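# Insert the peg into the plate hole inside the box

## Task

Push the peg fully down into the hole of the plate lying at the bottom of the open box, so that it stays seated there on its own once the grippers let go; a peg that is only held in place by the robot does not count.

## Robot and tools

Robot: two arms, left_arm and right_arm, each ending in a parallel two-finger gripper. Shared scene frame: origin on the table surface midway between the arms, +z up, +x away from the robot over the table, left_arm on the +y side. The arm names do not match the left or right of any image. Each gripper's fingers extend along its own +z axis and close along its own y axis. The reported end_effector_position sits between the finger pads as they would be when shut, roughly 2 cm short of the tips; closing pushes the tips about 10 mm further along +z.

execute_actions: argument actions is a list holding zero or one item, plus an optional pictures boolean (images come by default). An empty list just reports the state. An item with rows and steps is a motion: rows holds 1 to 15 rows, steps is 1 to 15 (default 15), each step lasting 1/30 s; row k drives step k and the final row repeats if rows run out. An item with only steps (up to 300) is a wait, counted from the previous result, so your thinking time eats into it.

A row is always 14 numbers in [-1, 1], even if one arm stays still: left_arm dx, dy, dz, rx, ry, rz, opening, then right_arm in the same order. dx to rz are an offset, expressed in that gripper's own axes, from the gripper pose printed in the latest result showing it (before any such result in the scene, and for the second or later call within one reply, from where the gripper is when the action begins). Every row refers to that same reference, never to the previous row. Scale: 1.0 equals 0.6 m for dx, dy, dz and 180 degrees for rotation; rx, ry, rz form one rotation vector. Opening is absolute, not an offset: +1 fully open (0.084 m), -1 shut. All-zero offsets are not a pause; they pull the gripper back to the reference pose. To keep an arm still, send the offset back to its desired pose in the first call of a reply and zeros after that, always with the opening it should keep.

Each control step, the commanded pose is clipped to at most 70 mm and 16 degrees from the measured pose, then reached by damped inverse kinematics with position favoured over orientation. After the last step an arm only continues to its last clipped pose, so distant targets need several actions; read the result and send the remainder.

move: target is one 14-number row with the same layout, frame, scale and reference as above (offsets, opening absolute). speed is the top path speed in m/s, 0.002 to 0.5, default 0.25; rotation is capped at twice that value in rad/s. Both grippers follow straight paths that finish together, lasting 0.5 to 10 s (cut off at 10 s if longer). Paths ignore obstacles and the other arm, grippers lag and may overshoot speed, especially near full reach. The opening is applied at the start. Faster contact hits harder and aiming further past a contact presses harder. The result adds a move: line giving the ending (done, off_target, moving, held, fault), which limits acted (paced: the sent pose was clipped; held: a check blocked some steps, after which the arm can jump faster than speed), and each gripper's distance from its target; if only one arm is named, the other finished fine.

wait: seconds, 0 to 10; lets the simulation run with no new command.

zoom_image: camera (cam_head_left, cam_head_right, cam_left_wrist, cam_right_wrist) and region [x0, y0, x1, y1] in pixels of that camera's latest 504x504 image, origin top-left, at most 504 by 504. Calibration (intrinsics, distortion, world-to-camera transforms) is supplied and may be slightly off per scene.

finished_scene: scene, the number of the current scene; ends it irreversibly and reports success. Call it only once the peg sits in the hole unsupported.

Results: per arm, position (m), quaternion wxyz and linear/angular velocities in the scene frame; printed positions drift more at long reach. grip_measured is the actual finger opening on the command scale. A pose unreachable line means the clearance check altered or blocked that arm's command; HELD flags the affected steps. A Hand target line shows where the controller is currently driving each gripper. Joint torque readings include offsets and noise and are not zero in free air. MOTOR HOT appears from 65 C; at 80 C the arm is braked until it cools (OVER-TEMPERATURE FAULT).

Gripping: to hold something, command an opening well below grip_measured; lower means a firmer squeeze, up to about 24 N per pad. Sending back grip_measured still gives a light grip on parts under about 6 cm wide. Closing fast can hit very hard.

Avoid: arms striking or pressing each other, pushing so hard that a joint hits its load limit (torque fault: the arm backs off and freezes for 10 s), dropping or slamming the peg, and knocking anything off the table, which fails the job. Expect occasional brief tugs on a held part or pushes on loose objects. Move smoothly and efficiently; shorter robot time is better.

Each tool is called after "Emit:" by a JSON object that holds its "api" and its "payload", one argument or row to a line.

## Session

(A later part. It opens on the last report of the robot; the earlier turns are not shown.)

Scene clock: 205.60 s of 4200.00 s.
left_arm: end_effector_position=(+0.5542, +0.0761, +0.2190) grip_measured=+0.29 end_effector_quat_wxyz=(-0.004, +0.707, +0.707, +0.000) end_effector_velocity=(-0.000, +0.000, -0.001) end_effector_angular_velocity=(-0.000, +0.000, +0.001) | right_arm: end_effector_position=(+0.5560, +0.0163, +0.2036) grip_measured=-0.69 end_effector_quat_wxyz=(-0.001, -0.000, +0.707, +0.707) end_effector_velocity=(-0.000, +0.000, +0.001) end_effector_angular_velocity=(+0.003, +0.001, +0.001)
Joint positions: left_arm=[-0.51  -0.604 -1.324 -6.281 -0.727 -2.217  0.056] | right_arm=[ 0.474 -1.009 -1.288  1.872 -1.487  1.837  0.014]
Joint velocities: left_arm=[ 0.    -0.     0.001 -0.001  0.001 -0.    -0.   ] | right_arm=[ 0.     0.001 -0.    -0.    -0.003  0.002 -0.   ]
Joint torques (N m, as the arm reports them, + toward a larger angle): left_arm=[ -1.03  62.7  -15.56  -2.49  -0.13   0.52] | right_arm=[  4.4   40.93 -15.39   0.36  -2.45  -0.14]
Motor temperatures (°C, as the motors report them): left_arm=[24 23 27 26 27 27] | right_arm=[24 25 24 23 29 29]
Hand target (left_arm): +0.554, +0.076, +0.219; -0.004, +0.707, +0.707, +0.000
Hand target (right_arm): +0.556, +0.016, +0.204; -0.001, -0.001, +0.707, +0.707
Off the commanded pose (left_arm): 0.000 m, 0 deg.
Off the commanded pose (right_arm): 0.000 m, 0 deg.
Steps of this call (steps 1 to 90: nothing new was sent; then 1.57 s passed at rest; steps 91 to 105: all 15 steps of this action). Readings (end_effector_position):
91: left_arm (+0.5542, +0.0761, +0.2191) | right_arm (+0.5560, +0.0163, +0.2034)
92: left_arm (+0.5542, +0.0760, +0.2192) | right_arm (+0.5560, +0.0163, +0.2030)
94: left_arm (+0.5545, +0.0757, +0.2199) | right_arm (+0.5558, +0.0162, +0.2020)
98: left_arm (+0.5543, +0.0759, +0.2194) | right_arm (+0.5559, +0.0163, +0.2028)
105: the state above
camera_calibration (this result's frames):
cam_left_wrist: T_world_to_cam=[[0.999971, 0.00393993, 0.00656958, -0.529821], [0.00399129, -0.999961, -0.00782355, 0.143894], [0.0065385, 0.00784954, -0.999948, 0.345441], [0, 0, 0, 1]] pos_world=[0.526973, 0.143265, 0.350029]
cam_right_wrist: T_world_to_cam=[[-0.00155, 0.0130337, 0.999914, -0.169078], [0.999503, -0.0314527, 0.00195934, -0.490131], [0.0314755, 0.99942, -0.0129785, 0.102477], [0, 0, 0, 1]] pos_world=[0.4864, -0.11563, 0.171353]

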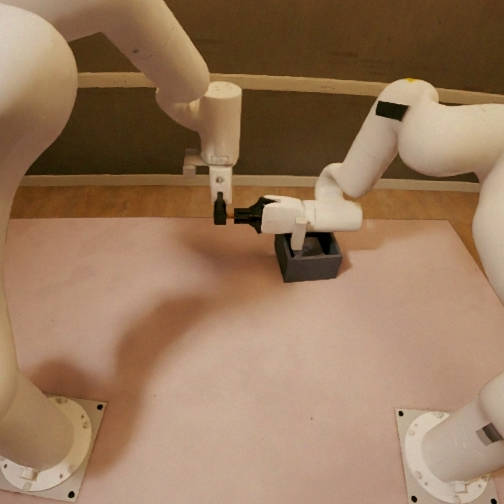

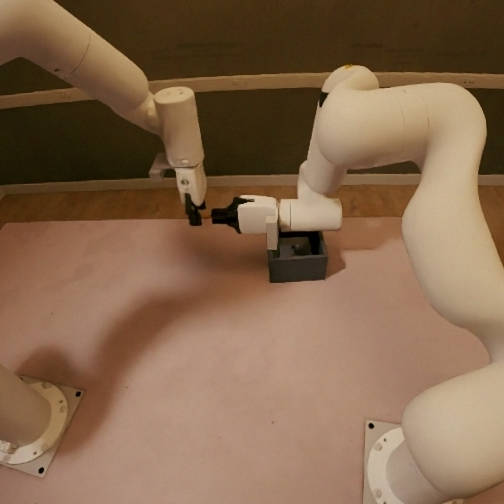

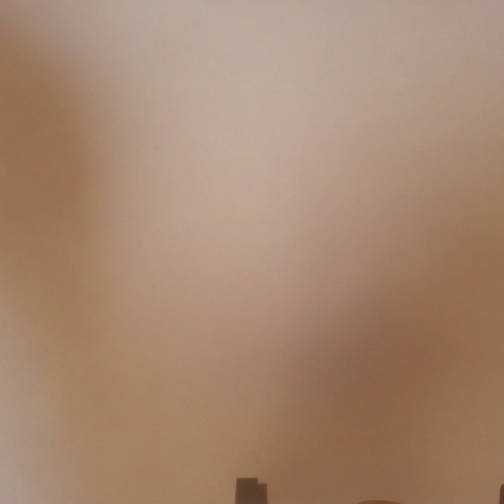

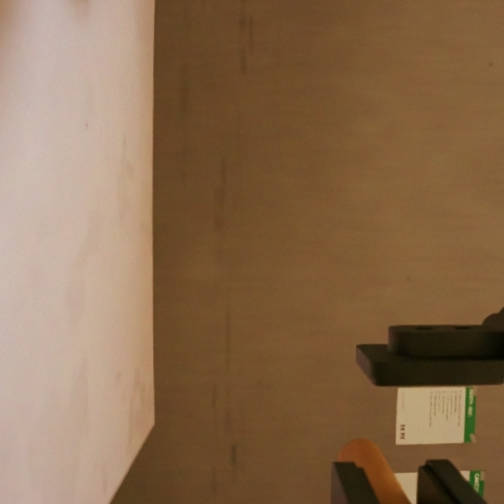

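Emit:
{"api": "move", "payload": {
  "target": [0.4567, -0.2567, -0.135, 0, 0, 0, 1.0, -0.1567, 0.0107, -0.3555, 0.5, 0, 0, -1.0],
  "speed": 0.3
}}

Scene clock: 227.27 s of 4200.00 s.
left_arm: end_effector_position=(+0.3996, +0.3493, +0.3006) grip_measured=+1.00 end_effector_quat_wxyz=(-0.004, +0.707, +0.707, -0.000) end_effector_velocity=(-0.000, +0.001, +0.000) end_effector_angular_velocity=(-0.000, -0.001, -0.000) | right_arm: end_effector_position=(+0.6508, -0.1971, +0.2101) grip_measured=-0.69 end_effector_quat_wxyz=(+0.001, -0.000, +1.000, +0.001) end_effector_velocity=(+0.000, -0.000, -0.000) end_effector_angular_velocity=(-0.005, +0.001, -0.001)
Joint positions: left_arm=[-0.143  0.131 -0.629 -6.279 -0.767 -1.851  0.084] | right_arm=[ 0.474 -0.792 -1.607  0.002 -0.812  3.454  0.014]
Joint velocities: left_arm=[ 0.002  0.002  0.001  0.    -0.     0.002  0.   ] | right_arm=[ 0.002 -0.002 -0.003 -0.007 -0.003  0.007  0.   ]
Joint torques (N m, as the arm reports them, + toward a larger angle): left_arm=[ -1.34  27.76 -15.76  -2.29  -0.1    0.54] | right_arm=[  3.86  40.38 -20.48   0.92  -0.22  -0.09]
Motor temperatures (°C, as the motors report them): left_arm=[24 23 27 26 27 27] | right_arm=[24 25 24 23 29 29]
Hand target (left_arm): +0.400, +0.349, +0.301; -0.004, +0.707, +0.707, -0.000
Hand target (right_arm): +0.651, -0.197, +0.210; +0.001, -0.000, +1.000, +0.001
Off the commanded pose (left_arm): 0.002 m, 0 deg.
Off the commanded pose (right_arm): 0.001 m, 0 deg.
After step 90, 15.57 s passed at rest.
move: done
camera_calibration (this result's frames):
cam_left_wrist: T_world_to_cam=[[0.999979, 0.00387916, 0.00524859, -0.376432], [0.00391506, -0.999969, -0.0068488, 0.418021], [0.00522186, 0.00686921, -0.999963, 0.426823], [0, 0, 0, 1]] pos_world=[0.372558, 0.416536, 0.431645]
cam_right_wrist: T_world_to_cam=[[-0.00213375, 0.999926, -0.011945, 0.234831], [0.999397, 0.00254637, 0.034635, -0.591736], [0.0346629, -0.0118639, -0.999329, 0.318757], [0, 0, 0, 1]] pos_world=[0.580831, -0.229525, 0.341843]

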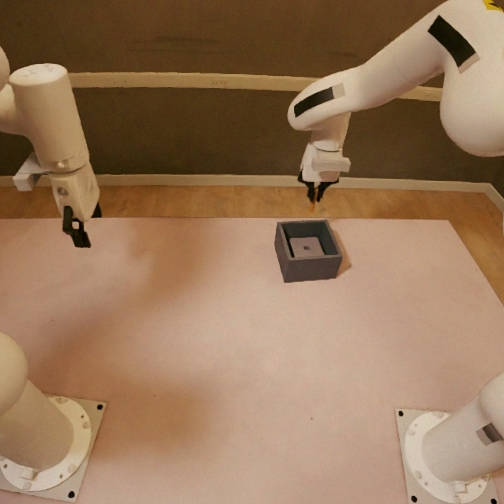

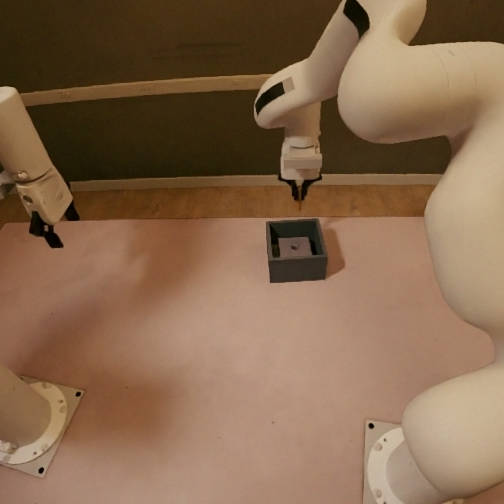

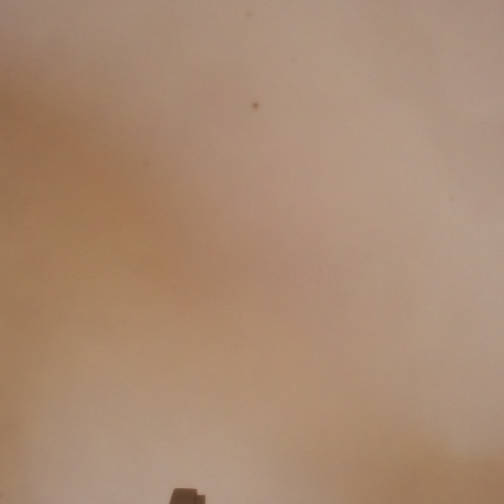

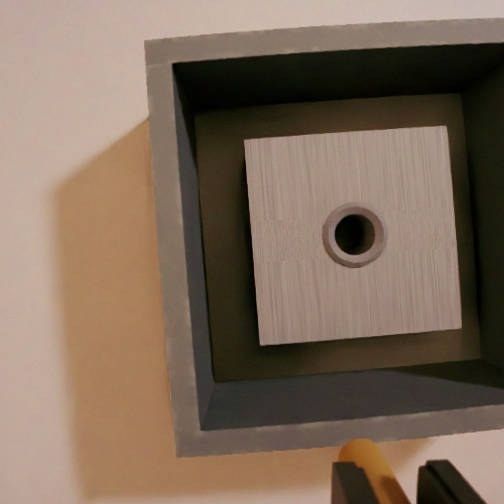

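Emit:
{"api": "move", "payload": {
  "target": [0, 0, 0, 0, 0, 0, 1.0, 0.1107, 0.0245, 0.0, 0, 0, 0, -1.0],
  "speed": 0.2
}}

Scene clock: 253.27 s of 4200.00 s.
left_arm: end_effector_position=(+0.3996, +0.3493, +0.3006) grip_measured=+1.00 end_effector_quat_wxyz=(-0.004, +0.707, +0.707, -0.000) end_effector_velocity=(+0.000, -0.000, -0.000) end_effector_angular_velocity=(-0.001, -0.000, -0.000) | right_arm: end_effector_position=(+0.5847, -0.1823, +0.2102) grip_measured=-0.69 end_effector_quat_wxyz=(+0.001, -0.000, +1.000, +0.001) end_effector_velocity=(-0.001, +0.000, +0.000) end_effector_angular_velocity=(-0.000, -0.000, +0.001)
Joint positions: left_arm=[-0.143  0.131 -0.629 -6.279 -0.767 -1.851  0.084] | right_arm=[ 0.528 -0.656 -1.383  0.002 -0.725  3.508  0.014]
Joint velocities: left_arm=[-0.    -0.     0.    -0.001  0.     0.001  0.   ] | right_arm=[ 0.001  0.002  0.003 -0.001  0.001  0.001 -0.   ]
Joint torques (N m, as the arm reports them, + toward a larger angle): left_arm=[ -0.52  27.28 -15.86  -2.36  -0.14   0.47] | right_arm=[  3.93  36.21 -20.26   0.78  -0.22  -0.15]
Motor temperatures (°C, as the motors report them): left_arm=[24 23 27 26 27 27] | right_arm=[24 25 24 23 29 29]
Hand target (left_arm): +0.400, +0.349, +0.301; -0.004, +0.707, +0.707, -0.000
Hand target (right_arm): +0.584, -0.182, +0.210; +0.001, -0.000, +1.000, +0.001
Off the commanded pose (left_arm): 0.000 m, 0 deg.
Off the commanded pose (right_arm): 0.000 m, 0 deg.
After step 90, 22.17 s passed at rest.
move: done
camera_calibration (this result's frames):
cam_left_wrist: T_world_to_cam=[[0.999979, 0.00387978, 0.00524975, -0.376432], [0.00391569, -0.999969, -0.00684842, 0.418021], [0.00522301, 0.00686883, -0.999963, 0.426823], [0, 0, 0, 1]] pos_world=[0.372558, 0.416536, 0.431646]
cam_right_wrist: T_world_to_cam=[[-0.00209462, 0.99993, -0.0116373, 0.219854], [0.999398, 0.00249628, 0.0346075, -0.525657], [0.0346341, -0.0115578, -0.999333, 0.321338], [0, 0, 0, 1]] pos_world=[0.514672, -0.214813, 0.341874]

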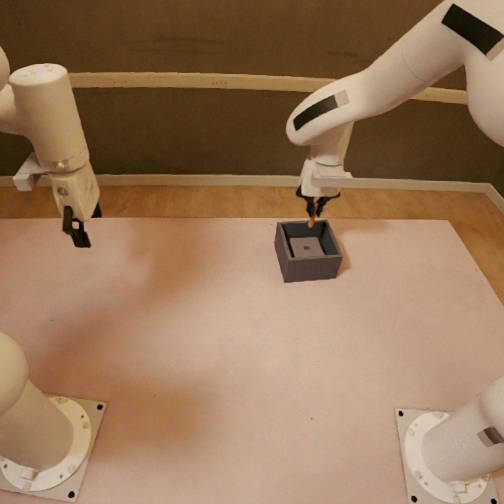

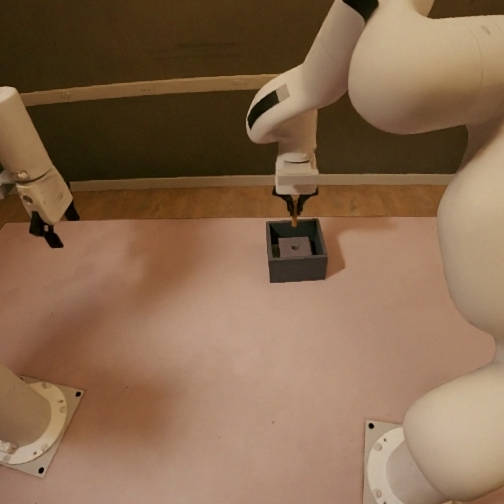

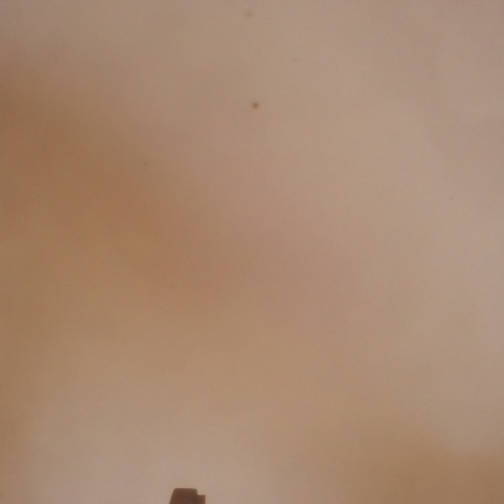

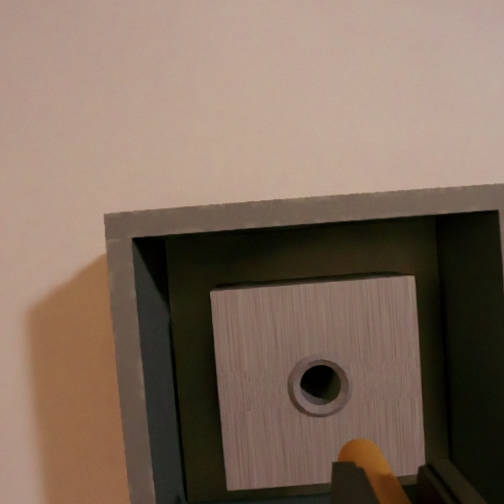

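Emit:
{"api": "move", "payload": {
  "target": [0, 0, 0, 0, 0, 0, 1.0, 0.0012, -0.008, 0.125, 0, 0, 0, -1.0],
  "speed": 0.15
}}

Scene clock: 273.80 s of 4200.00 s.
left_arm: end_effector_position=(+0.3996, +0.3493, +0.3006) grip_measured=+1.00 end_effector_quat_wxyz=(-0.004, +0.707, +0.707, -0.000) end_effector_velocity=(+0.000, +0.000, +0.000) end_effector_angular_velocity=(+0.000, -0.001, -0.001) | right_arm: end_effector_position=(+0.5841, -0.1868, +0.1356) grip_measured=-0.69 end_effector_quat_wxyz=(+0.001, -0.000, +1.000, +0.001) end_effector_velocity=(-0.001, -0.000, -0.002) end_effector_angular_velocity=(-0.001, +0.002, -0.000)
Joint positions: left_arm=[-0.143  0.131 -0.629 -6.279 -0.767 -1.851  0.084] | right_arm=[ 0.522 -0.755 -1.352  0.003 -0.594  3.501  0.014]
Joint velocities: left_arm=[ 0.    -0.    -0.     0.001  0.001  0.001  0.   ] | right_arm=[-0.    -0.003  0.001 -0.001  0.002  0.001 -0.   ]
Joint torques (N m, as the arm reports them, + toward a larger angle): left_arm=[ -0.8   28.13 -15.85  -2.65  -0.16   0.53] | right_arm=[  3.77  38.05 -18.95   1.01  -0.22  -0.15]
Motor temperatures (°C, as the motors report them): left_arm=[24 23 27 26 27 27] | right_arm=[24 25 24 23 29 29]
Hand target (left_arm): +0.400, +0.349, +0.301; -0.004, +0.707, +0.707, -0.000
Hand target (right_arm): +0.584, -0.187, +0.135; +0.001, -0.000, +1.000, +0.001
Off the commanded pose (left_arm): 0.000 m, 0 deg.
Off the commanded pose (right_arm): 0.000 m, 0 deg.
After step 90, 16.67 s passed at rest.
move: done
camera_calibration (this result's frames):
cam_left_wrist: T_world_to_cam=[[0.999979, 0.00387995, 0.0052498, -0.376432], [0.00391586, -0.999969, -0.00684834, 0.418021], [0.00522306, 0.00686875, -0.999963, 0.426823], [0, 0, 0, 1]] pos_world=[0.372558, 0.416536, 0.431646]
cam_right_wrist: T_world_to_cam=[[-0.00223283, 0.999934, -0.0112442, 0.223493], [0.999377, 0.00262742, 0.0352009, -0.522556], [0.0352281, -0.0111586, -0.999317, 0.246469], [0, 0, 0, 1]] pos_world=[0.514047, -0.219356, 0.267208]

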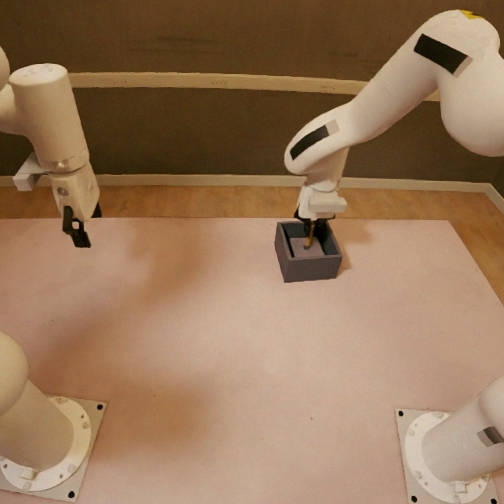

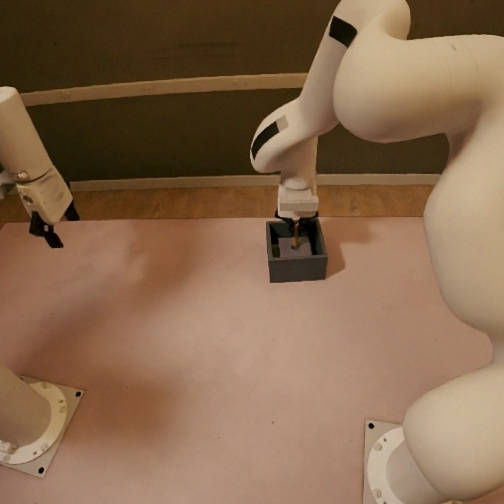

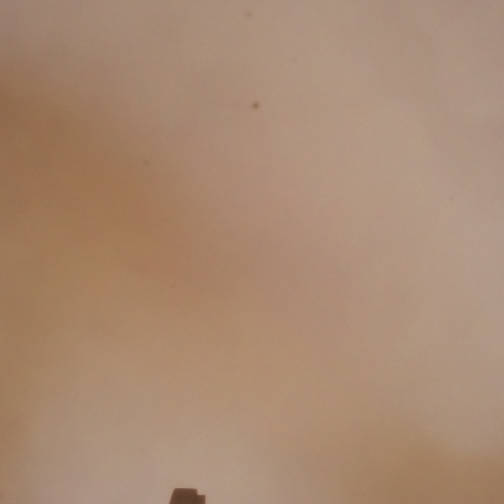

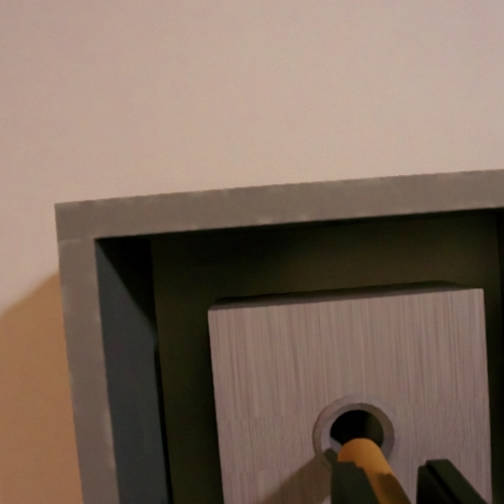

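Emit:
{"api": "zoom_image", "payload": {
  "camera": "cam_right_wrist",
  "region": [264, 344, 504, 504]
}}

Region (264, 344, 504, 504) of cam_right_wrist's 504x504 image, scaled by 2.100, with more detail than that image has.

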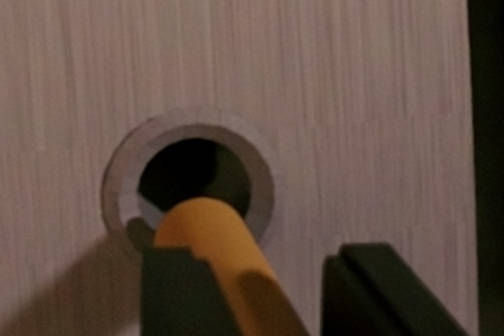

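Emit:
{"api": "move", "payload": {
  "target": [0, 0, 0, 0, 0, 0, 1.0, 0, 0, 0.02, 0, 0, 0, -1.0],
  "speed": 0.03
}}

Scene clock: 293.23 s of 4200.00 s.
left_arm: end_effector_position=(+0.3996, +0.3493, +0.3006) grip_measured=+1.00 end_effector_quat_wxyz=(-0.004, +0.707, +0.707, -0.000) end_effector_velocity=(+0.000, +0.000, -0.000) end_effector_angular_velocity=(+0.001, -0.000, -0.002) | right_arm: end_effector_position=(+0.5842, -0.1867, +0.1241) grip_measured=-0.69 end_effector_quat_wxyz=(+0.001, -0.000, +1.000, +0.001) end_effector_velocity=(+0.002, -0.000, -0.000) end_effector_angular_velocity=(+0.002, -0.007, +0.000)
Joint positions: left_arm=[-0.143  0.131 -0.629 -6.279 -0.767 -1.851  0.084] | right_arm=[ 0.522 -0.773 -1.352  0.003 -0.576  3.501  0.014]
Joint velocities: left_arm=[ 0.    -0.     0.     0.001  0.     0.001  0.   ] | right_arm=[-0.001 -0.002 -0.002 -0.001  0.007 -0.     0.   ]
Joint torques (N m, as the arm reports them, + toward a larger angle): left_arm=[ -0.9   27.54 -15.86  -2.36  -0.12   0.55] | right_arm=[  1.73  34.52 -16.47   0.55   1.37  -0.14]
Motor temperatures (°C, as the motors report them): left_arm=[24 23 27 26 27 27] | right_arm=[24 25 24 23 29 29]
Hand target (left_arm): +0.400, +0.349, +0.301; -0.004, +0.707, +0.707, -0.000
Hand target (right_arm): +0.584, -0.187, +0.124; +0.001, -0.000, +1.000, +0.001
Off the commanded pose (left_arm): 0.000 m, 0 deg.
Off the commanded pose (right_arm): 0.001 m, 0 deg.
After step 90, 15.73 s passed at rest.
move: done
camera_calibration (this result's frames):
cam_left_wrist: T_world_to_cam=[[0.999979, 0.00388002, 0.00524988, -0.376432], [0.00391594, -0.999969, -0.00684836, 0.418021], [0.00522315, 0.00686877, -0.999963, 0.426823], [0, 0, 0, 1]] pos_world=[0.372558, 0.416536, 0.431646]
cam_right_wrist: T_world_to_cam=[[-0.0022722, 0.999935, -0.0112142, 0.223259], [0.999381, 0.00266434, 0.035078, -0.522179], [0.0351056, -0.0111276, -0.999322, 0.235123], [0, 0, 0, 1]] pos_world=[0.514109, -0.219236, 0.255784]

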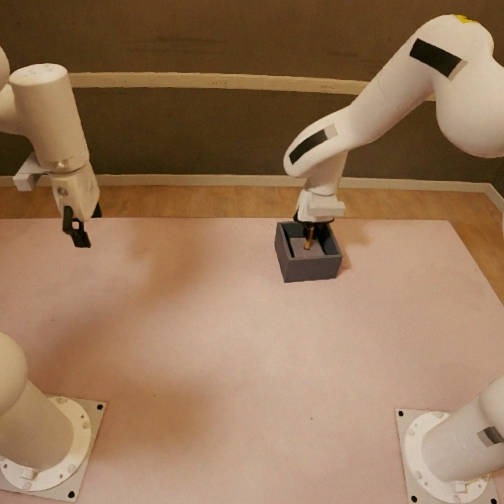

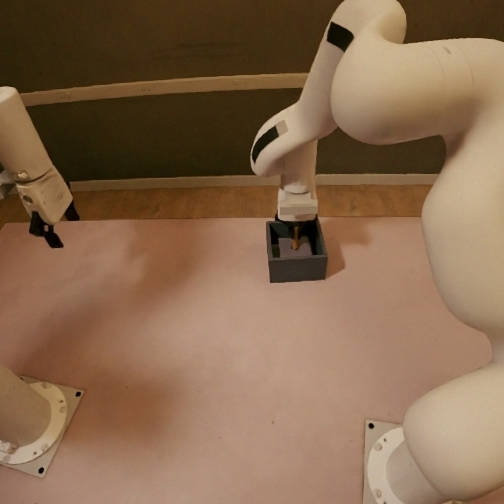

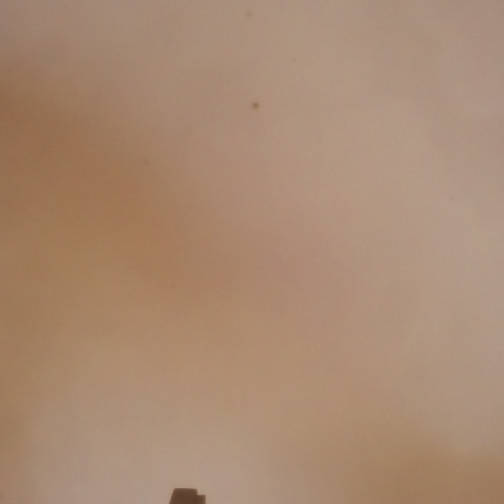

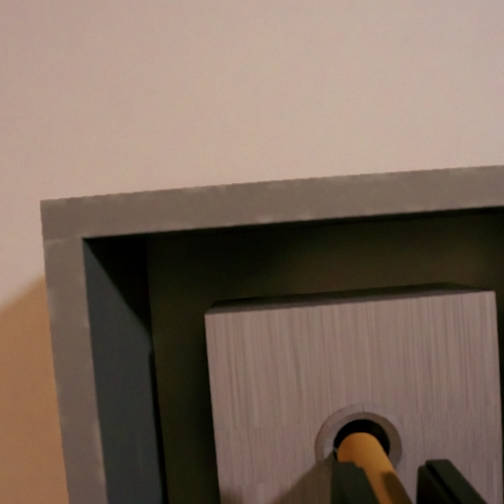

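Emit:
{"api": "zoom_image", "payload": {
  "camera": "cam_right_wrist",
  "region": [264, 344, 504, 504]
}}

Region (264, 344, 504, 504) of cam_right_wrist's 504x504 image, scaled by 2.100, with more detail than that image has.

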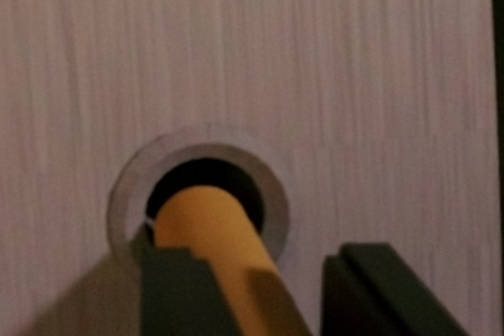

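Emit:
{"api": "execute_actions", "payload": {
  "actions": [
    {"rows": [[0, 0, 0, 0, 0, 0, 1.0, 0.002, 0.001, -0.002, 0, 0, 0, -1.0],[0, 0, 0, 0, 0, 0, 1.0, 0.004, 0.0022, -0.002, 0, 0, 0, -1.0],[0, 0, 0, 0, 0, 0, 1.0, 0.004, 0.0022, -0.002, 0, 0, 0, -1.0],[0, 0, 0, 0, 0, 0, 1.0, 0.004, 0.0022, -0.002, 0, 0, 0, -1.0],[0, 0, 0, 0, 0, 0, 1.0, 0.004, 0.0022, 0.0, 0, 0, 0, -1.0],[0, 0, 0, 0, 0, 0, 1.0, 0.004, 0.0022, 0.002, 0, 0, 0, -1.0],[0, 0, 0, 0, 0, 0, 1.0, 0.004, 0.0022, 0.004, 0, 0, 0, -1.0],[0, 0, 0, 0, 0, 0, 1.0, 0.004, 0.0022, 0.006, 0, 0, 0, -1.0],[0, 0, 0, 0, 0, 0, 1.0, 0.004, 0.0022, 0.008, 0, 0, 0, -1.0],[0, 0, 0, 0, 0, 0, 1.0, 0.004, 0.0022, 0.010, 0, 0, 0, -1.0],[0, 0, 0, 0, 0, 0, 1.0, 0.004, 0.0022, 0.012, 0, 0, 0, -1.0],[0, 0, 0, 0, 0, 0, 1.0, 0.004, 0.0022, 0.014, 0, 0, 0, -1.0],[0, 0, 0, 0, 0, 0, 1.0, 0.004, 0.0022, 0.016, 0, 0, 0, -1.0]], "steps": 15}
  ]
}}

Scene clock: 309.30 s of 4200.00 s.
left_arm: end_effector_position=(+0.3996, +0.3493, +0.3006) grip_measured=+1.00 end_effector_quat_wxyz=(-0.004, +0.707, +0.707, -0.000) end_effector_velocity=(+0.000, +0.000, -0.000) end_effector_angular_velocity=(+0.001, -0.000, +0.000) | right_arm: end_effector_position=(+0.5816, -0.1854, +0.1155) grip_measured=-0.69 end_effector_quat_wxyz=(+0.001, -0.000, +1.000, +0.001) end_effector_velocity=(-0.002, -0.000, -0.023) end_effector_angular_velocity=(-0.002, +0.006, +0.002)
Joint positions: left_arm=[-0.143  0.131 -0.629 -6.279 -0.767 -1.851  0.084] | right_arm=[ 0.525 -0.783 -1.345  0.003 -0.56   3.504  0.014]
Joint velocities: left_arm=[ 0.    -0.     0.     0.002  0.    -0.001  0.   ] | right_arm=[ 0.    -0.036  0.002  0.001  0.031 -0.002  0.   ]
Joint torques (N m, as the arm reports them, + toward a larger angle): left_arm=[ -0.98  27.38 -15.95  -2.55  -0.1    0.52] | right_arm=[  3.11  41.27 -18.51   0.75  -0.25  -0.09]
Motor temperatures (°C, as the motors report them): left_arm=[24 23 27 26 27 27] | right_arm=[24 25 24 23 29 29]
Hand target (left_arm): +0.400, +0.349, +0.301; -0.004, +0.707, +0.707, -0.000
Hand target (right_arm): +0.582, -0.185, +0.115; +0.001, -0.000, +1.000, +0.001
Off the commanded pose (left_arm): 0.000 m, 0 deg.
Off the commanded pose (right_arm): 0.001 m, 0 deg.
Steps of this call (steps 1 to 90: nothing new was sent; then 12.57 s passed at rest; steps 91 to 105: all 15 steps of this action). Readings (end_effector_position):
91: left_arm (+0.3996, +0.3493, +0.3006) | right_arm (+0.5841, -0.1868, +0.1236)
92: left_arm (+0.3996, +0.3493, +0.3006) | right_arm (+0.5838, -0.1866, +0.1239)
94: left_arm (+0.3996, +0.3493, +0.3006) | right_arm (+0.5828, -0.1858, +0.1250)
98: left_arm (+0.3996, +0.3493, +0.3006) | right_arm (+0.5821, -0.1853, +0.1236)
105: the state above
camera_calibration (this result's frames):
cam_left_wrist: T_world_to_cam=[[0.999979, 0.00388014, 0.0052498, -0.376432], [0.00391605, -0.999969, -0.0068484, 0.418021], [0.00522307, 0.00686882, -0.999963, 0.426823], [0, 0, 0, 1]] pos_world=[0.372558, 0.416536, 0.431646]
cam_right_wrist: T_world_to_cam=[[-0.00227944, 0.999933, -0.0113259, 0.221892], [0.999394, 0.00267131, 0.0347063, -0.51931], [0.0347342, -0.01124, -0.999333, 0.226855], [0, 0, 0, 1]] pos_world=[0.511621, -0.21794, 0.24724]

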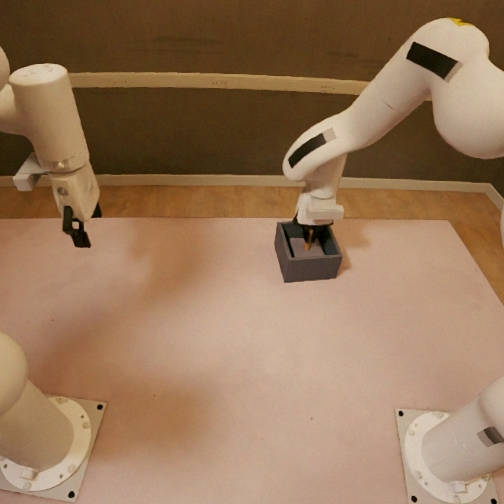

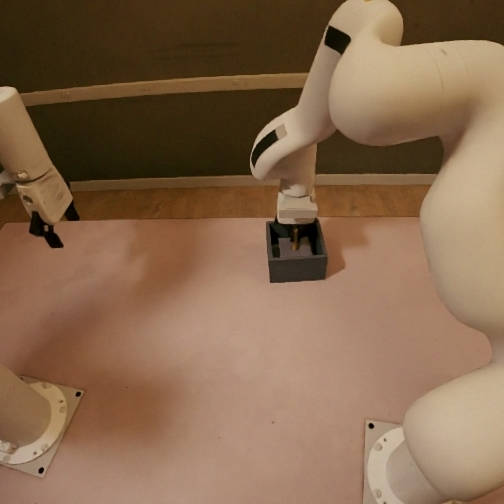

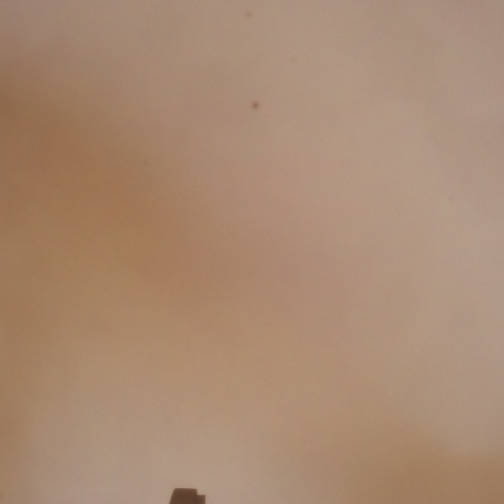

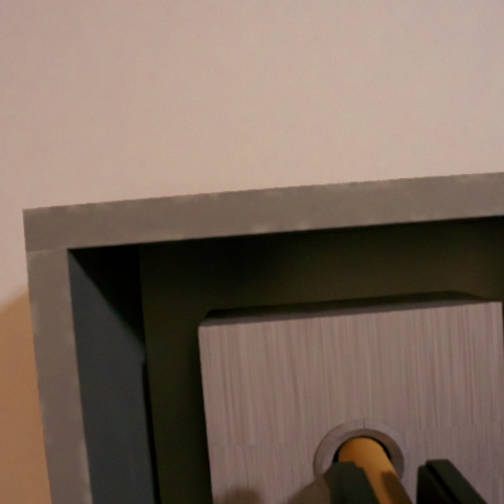

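Emit:
{"api": "move", "payload": {
  "target": [0, 0, 0, 0, 0, 0, 1.0, 0, 0, 0.0583, 0, 0, 0, -1.0],
  "speed": 0.03
}}

Scene clock: 316.07 s of 4200.00 s.
left_arm: end_effector_position=(+0.3996, +0.3493, +0.3006) grip_measured=+1.00 end_effector_quat_wxyz=(-0.004, +0.707, +0.707, -0.000) end_effector_velocity=(-0.000, -0.000, +0.000) end_effector_angular_velocity=(-0.000, +0.000, +0.000) | right_arm: end_effector_position=(+0.5818, -0.1852, +0.0824) grip_measured=-0.69 end_effector_quat_wxyz=(+0.000, -0.000, +1.000, +0.001) end_effector_velocity=(+0.000, -0.000, -0.002) end_effector_angular_velocity=(-0.000, -0.000, -0.001)
Joint positions: left_arm=[-0.143  0.131 -0.629 -6.279 -0.767 -1.851  0.084] | right_arm=[ 0.525 -0.838 -1.35   0.003 -0.511  3.504  0.014]
Joint velocities: left_arm=[-0.     0.    -0.    -0.001 -0.    -0.    -0.   ] | right_arm=[-0.    -0.004 -0.    -0.     0.003  0.001  0.   ]
Joint torques (N m, as the arm reports them, + toward a larger angle): left_arm=[ -1.17  27.4  -16.19  -2.32  -0.14   0.52] | right_arm=[  3.98  23.63 -12.58   0.24   4.99  -0.02]
Motor temperatures (°C, as the motors report them): left_arm=[24 23 27 26 27 27] | right_arm=[24 25 24 23 29 29]
Hand target (left_arm): +0.400, +0.349, +0.301; -0.004, +0.707, +0.707, -0.000
Hand target (right_arm): +0.582, -0.185, +0.081; +0.001, -0.000, +1.000, +0.001
Off the commanded pose (left_arm): 0.000 m, 0 deg.
Off the commanded pose (right_arm): 0.002 m, 0 deg.
After step 90, 2.40 s passed at rest.
move: done
camera_calibration (this result's frames):
cam_left_wrist: T_world_to_cam=[[0.999979, 0.00388021, 0.0052498, -0.376432], [0.00391613, -0.999969, -0.00684835, 0.418021], [0.00522306, 0.00686876, -0.999963, 0.426823], [0, 0, 0, 1]] pos_world=[0.372558, 0.416536, 0.431646]
cam_right_wrist: T_world_to_cam=[[-0.0023222, 0.99993, -0.0115705, 0.221392], [0.999424, 0.00271232, 0.0338156, -0.518247], [0.0338446, -0.0114853, -0.999361, 0.194189], [0, 0, 0, 1]] pos_world=[0.511891, -0.21774, 0.214151]

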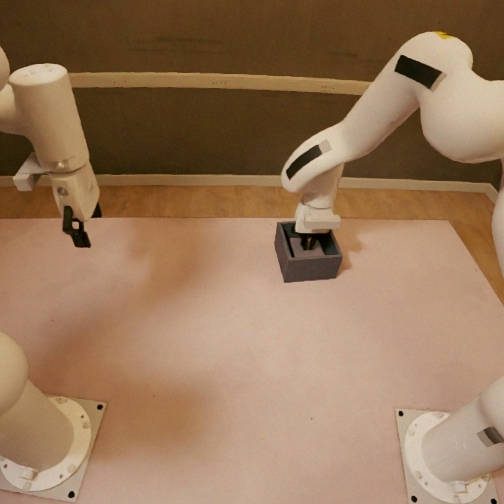

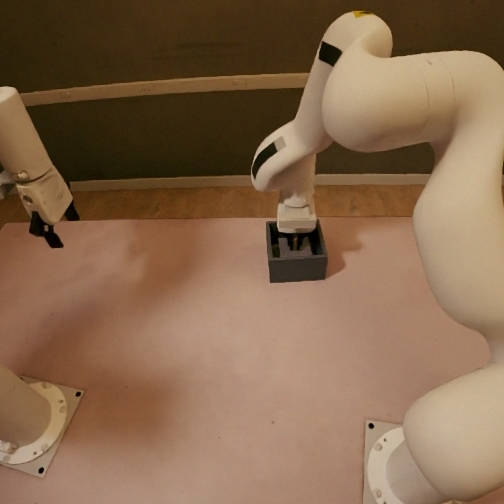

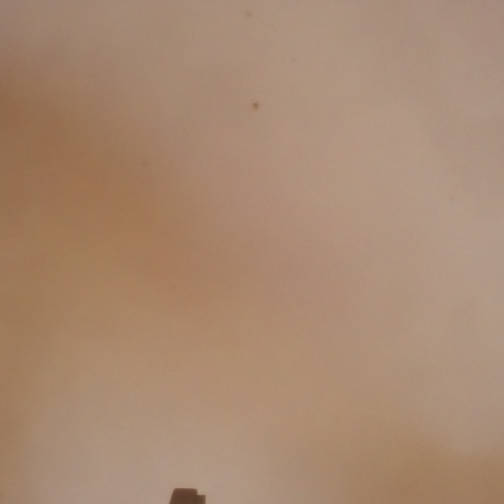

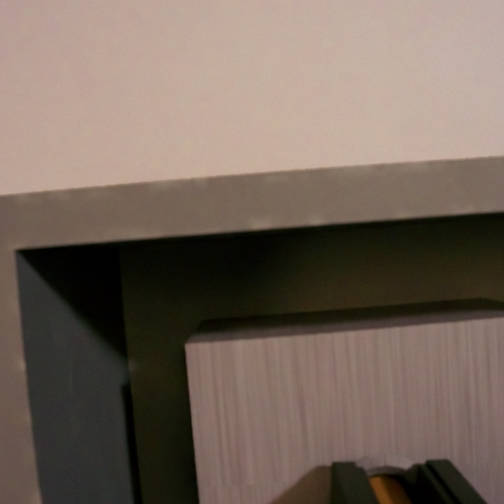

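Emit:
{"api": "execute_actions", "payload": {
  "actions": [
    {"rows": [[0, 0, 0, 0, 0, 0, 1.0, 0, 0, 0, 0, 0, 0, -0.6],[0, 0, 0, 0, 0, 0, 1.0, 0, 0, 0, 0, 0, 0, -0.4],[0, 0, 0, 0, 0, 0, 1.0, 0, 0, 0, 0, 0, 0, -0.2],[0, 0, 0, 0, 0, 0, 1.0, 0, 0, 0, 0, 0, 0, 0.0]], "steps": 15}
  ]
}}

Scene clock: 322.07 s of 4200.00 s.
left_arm: end_effector_position=(+0.3996, +0.3493, +0.3006) grip_measured=+1.00 end_effector_quat_wxyz=(-0.004, +0.707, +0.707, -0.000) end_effector_velocity=(-0.000, +0.000, +0.000) end_effector_angular_velocity=(+0.001, +0.002, +0.001) | right_arm: end_effector_position=(+0.5817, -0.1853, +0.0820) grip_measured=-0.01 end_effector_quat_wxyz=(+0.000, -0.000, +1.000, +0.001) end_effector_velocity=(+0.000, +0.000, +0.003) end_effector_angular_velocity=(-0.000, +0.002, -0.001)
Joint positions: left_arm=[-0.143  0.131 -0.629 -6.279 -0.767 -1.851  0.084] | right_arm=[ 0.525 -0.839 -1.35   0.003 -0.51   3.504  0.044]
Joint velocities: left_arm=[ 0.    -0.    -0.     0.    -0.002 -0.001  0.   ] | right_arm=[ 0.     0.003 -0.002  0.001 -0.007 -0.    -0.   ]
Joint torques (N m, as the arm reports them, + toward a larger angle): left_arm=[ -1.28  27.52 -15.88  -2.31  -0.08   0.5 ] | right_arm=[  3.92  38.7  -17.61   0.59  -0.1   -0.1 ]
Motor temperatures (°C, as the motors report them): left_arm=[24 23 27 26 27 27] | right_arm=[24 25 24 23 29 29]
Hand target (left_arm): +0.400, +0.349, +0.301; -0.004, +0.707, +0.707, -0.000
Hand target (right_arm): +0.582, -0.185, +0.082; +0.000, -0.000, +1.000, +0.001
Off the commanded pose (left_arm): 0.000 m, 0 deg.
Off the commanded pose (right_arm): 0.000 m, 0 deg.
Steps of this call (steps 1 to 90: nothing new was sent; then 2.50 s passed at rest; steps 91 to 105: all 15 steps of this action). Readings (end_effector_position):
91: left_arm (+0.3996, +0.3493, +0.3006) | right_arm (+0.5818, -0.1852, +0.0822)
92: left_arm (+0.3996, +0.3493, +0.3006) | right_arm (+0.5820, -0.1852, +0.0824)
94: left_arm (+0.3996, +0.3493, +0.3006) | right_arm (+0.5828, -0.1846, +0.0818)
98: left_arm (+0.3996, +0.3493, +0.3006) | right_arm (+0.5811, -0.1856, +0.0802)
105: the state above
camera_calibration (this result's frames):
cam_left_wrist: T_world_to_cam=[[0.999979, 0.00388015, 0.00524963, -0.376432], [0.00391606, -0.999969, -0.00684843, 0.418021], [0.00522289, 0.00686884, -0.999963, 0.426823], [0, 0, 0, 1]] pos_world=[0.372558, 0.416536, 0.431646]
cam_right_wrist: T_world_to_cam=[[-0.00231573, 0.999931, -0.0115359, 0.221429], [0.999421, 0.00270598, 0.0339294, -0.518161], [0.0339583, -0.0114507, -0.999358, 0.193752], [0, 0, 0, 1]] pos_world=[0.511794, -0.217793, 0.213762]

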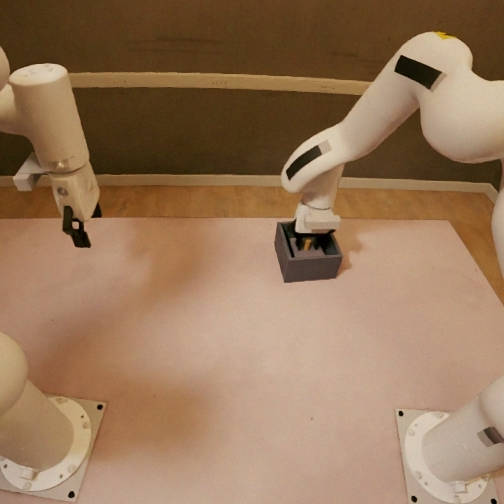

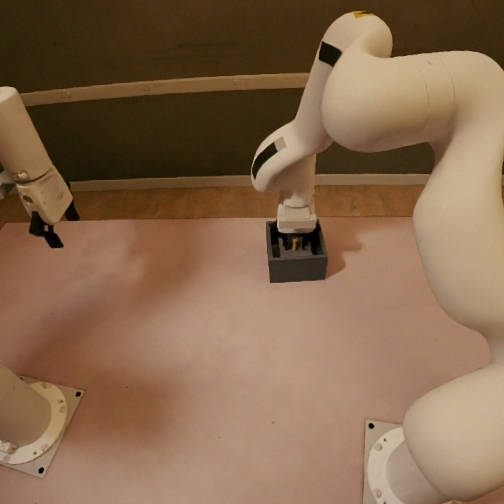

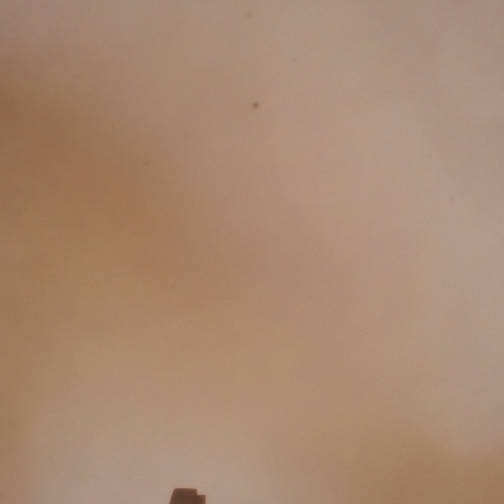

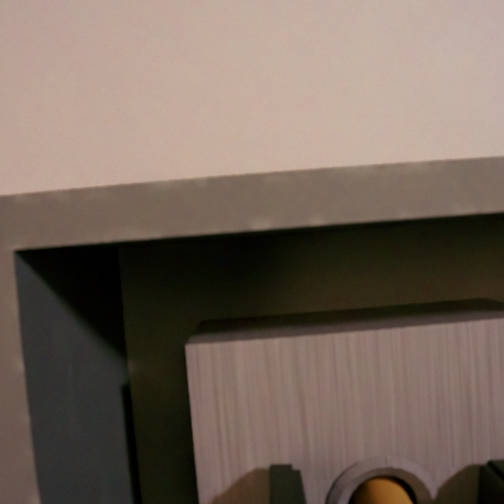

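Emit:
{"api": "move", "payload": {
  "target": [0, 0, 0, 0, 0, 0, 1.0, 0, 0, -0.1, 0, 0, 0, 0.0],
  "speed": 0.3
}}

Emit:
{"api": "move", "payload": {
  "target": [0, 0, 0, 0, 0, 0, 1.0, -0.1, 0, -0.1, 0, 0, 0, 0.0],
  "speed": 0.3
}}

Scene clock: 328.37 s of 4200.00 s.
left_arm: end_effector_position=(+0.3996, +0.3493, +0.3006) grip_measured=+1.00 end_effector_quat_wxyz=(-0.004, +0.707, +0.707, -0.000) end_effector_velocity=(+0.000, +0.000, +0.000) end_effector_angular_velocity=(+0.000, -0.000, -0.000) | right_arm: end_effector_position=(+0.5816, -0.1855, +0.1416) grip_measured=-0.01 end_effector_quat_wxyz=(+0.000, -0.000, +1.000, +0.001) end_effector_velocity=(+0.000, +0.000, +0.002) end_effector_angular_velocity=(+0.001, -0.002, +0.000)
Joint positions: left_arm=[-0.143  0.131 -0.629 -6.279 -0.767 -1.851  0.084] | right_arm=[ 0.525 -0.743 -1.347  0.003 -0.604  3.505  0.044]
Joint velocities: left_arm=[ 0. -0. -0.  0. -0.  0.  0.] | right_arm=[ 0.     0.003 -0.001  0.    -0.002 -0.     0.   ]
Joint torques (N m, as the arm reports them, + toward a larger angle): left_arm=[ -0.54  28.05 -16.08  -2.39  -0.19   0.52] | right_arm=[  3.24  38.56 -17.86   0.67  -0.24  -0.23]
Motor temperatures (°C, as the motors report them): left_arm=[24 23 27 26 27 27] | right_arm=[24 25 24 23 29 29]
Hand target (left_arm): +0.400, +0.349, +0.301; -0.004, +0.707, +0.707, -0.000
Hand target (right_arm): +0.582, -0.185, +0.142; +0.000, -0.000, +1.000, +0.001
Off the commanded pose (left_arm): 0.000 m, 0 deg.
Off the commanded pose (right_arm): 0.000 m, 0 deg.
After step 130, 1.20 s passed at rest.
move: done
camera_calibration (this result's frames):
cam_left_wrist: T_world_to_cam=[[0.999979, 0.0038804, 0.00524965, -0.376432], [0.00391631, -0.999969, -0.0068484, 0.418021], [0.00522291, 0.00686881, -0.999963, 0.426823], [0, 0, 0, 1]] pos_world=[0.372558, 0.416536, 0.431646]
cam_right_wrist: T_world_to_cam=[[-0.00224494, 0.999926, -0.0119148, 0.222374], [0.999441, 0.00264101, 0.033331, -0.519996], [0.03336, -0.0118333, -0.999373, 0.253572], [0, 0, 0, 1]] pos_world=[0.511745, -0.217984, 0.273395]

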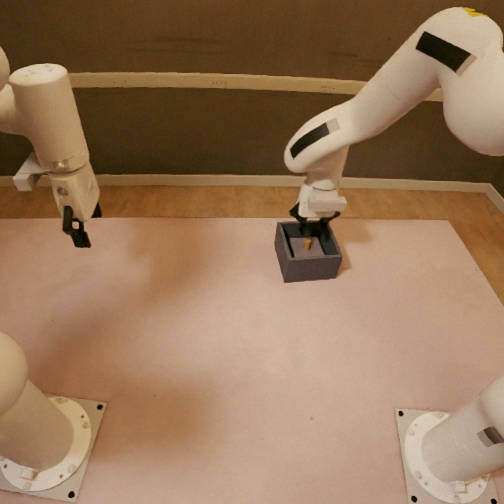

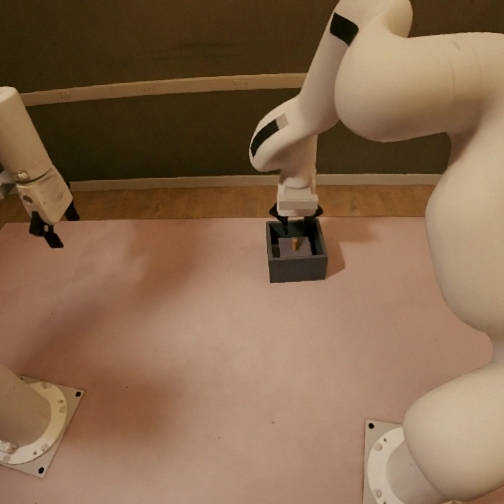

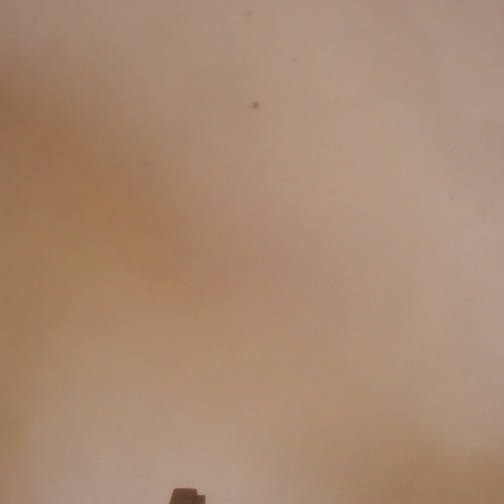

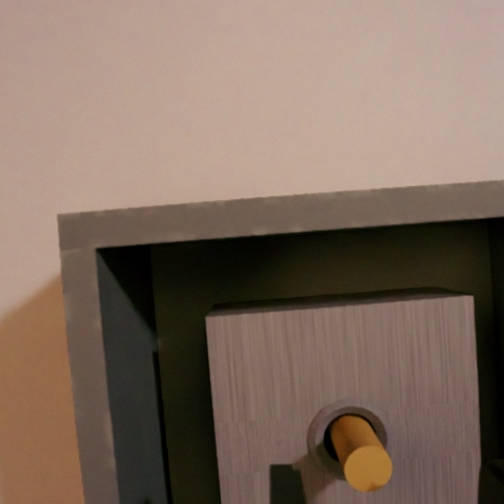

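Scene clock: 329.17 s of 4200.00 s.
left_arm: end_effector_position=(+0.3996, +0.3493, +0.3006) grip_measured=+1.00 end_effector_quat_wxyz=(-0.004, +0.707, +0.707, -0.000) end_effector_velocity=(-0.000, +0.000, +0.000) end_effector_angular_velocity=(+0.000, +0.001, +0.000) | right_arm: end_effector_position=(+0.6413, -0.1858, +0.2011) grip_measured=-0.01 end_effector_quat_wxyz=(-0.000, -0.000, +1.000, +0.001) end_effector_velocity=(+0.002, +0.000, +0.003) end_effector_angular_velocity=(+0.001, -0.001, +0.000)
Joint positions: left_arm=[-0.143  0.131 -0.629 -6.279 -0.767 -1.851  0.084] | right_arm=[ 0.494 -0.79  -1.581  0.002 -0.791  3.474  0.044]
Joint velocities: left_arm=[ 0.     0.    -0.    -0.    -0.002  0.     0.   ] | right_arm=[-0.001 -0.001 -0.008  0.    -0.006 -0.002 -0.   ]
Joint torques (N m, as the arm reports them, + toward a larger angle): left_arm=[ -1.18  27.66 -16.19  -2.45  -0.09   0.52] | right_arm=[  3.58  40.29 -20.     0.64  -0.16  -0.2 ]
Motor temperatures (°C, as the motors report them): left_arm=[24 23 27 26 27 27] | right_arm=[24 25 24 23 29 29]
Hand target (left_arm): +0.400, +0.349, +0.301; -0.004, +0.707, +0.707, -0.000
Hand target (right_arm): +0.642, -0.186, +0.201; +0.000, -0.000, +1.000, +0.001
Off the commanded pose (left_arm): 0.000 m, 0 deg.
Off the commanded pose (right_arm): 0.001 m, 0 deg.
move: done
camera_calibration (this result's frames):
cam_left_wrist: T_world_to_cam=[[0.999979, 0.00388049, 0.00524943, -0.376432], [0.0039164, -0.999969, -0.00684841, 0.41802], [0.00522269, 0.00686882, -0.999963, 0.426823], [0, 0, 0, 1]] pos_world=[0.372558, 0.416536, 0.431646]
cam_right_wrist: T_world_to_cam=[[-0.00214927, 0.99992, -0.0124693, 0.223554], [0.999457, 0.00255785, 0.0328438, -0.581553], [0.0328731, -0.012392, -0.999383, 0.311282], [0, 0, 0, 1]] pos_world=[0.571485, -0.218191, 0.332978]

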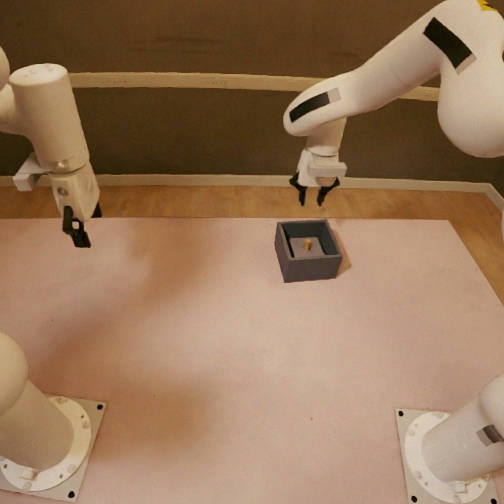

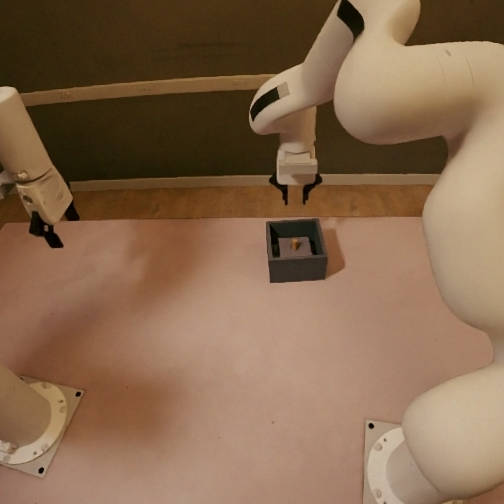

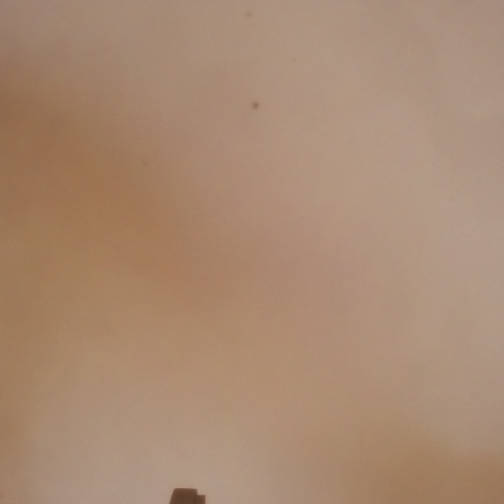

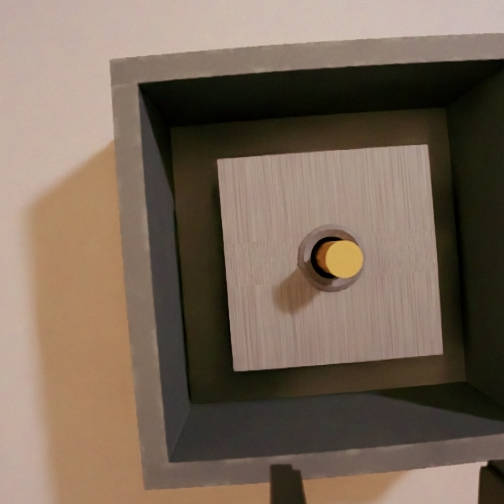

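Emit:
{"api": "zoom_image", "payload": {
  "camera": "cam_right_wrist",
  "region": [250, 180, 420, 340]
}}

Region (250, 180, 420, 340) of cam_right_wrist's 504x504 image, scaled by 2.965, with more detail than that image has; it fills the top 474 rows of this view, and the rest is white.

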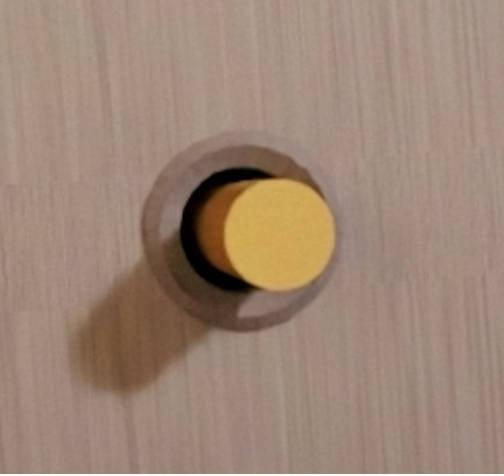

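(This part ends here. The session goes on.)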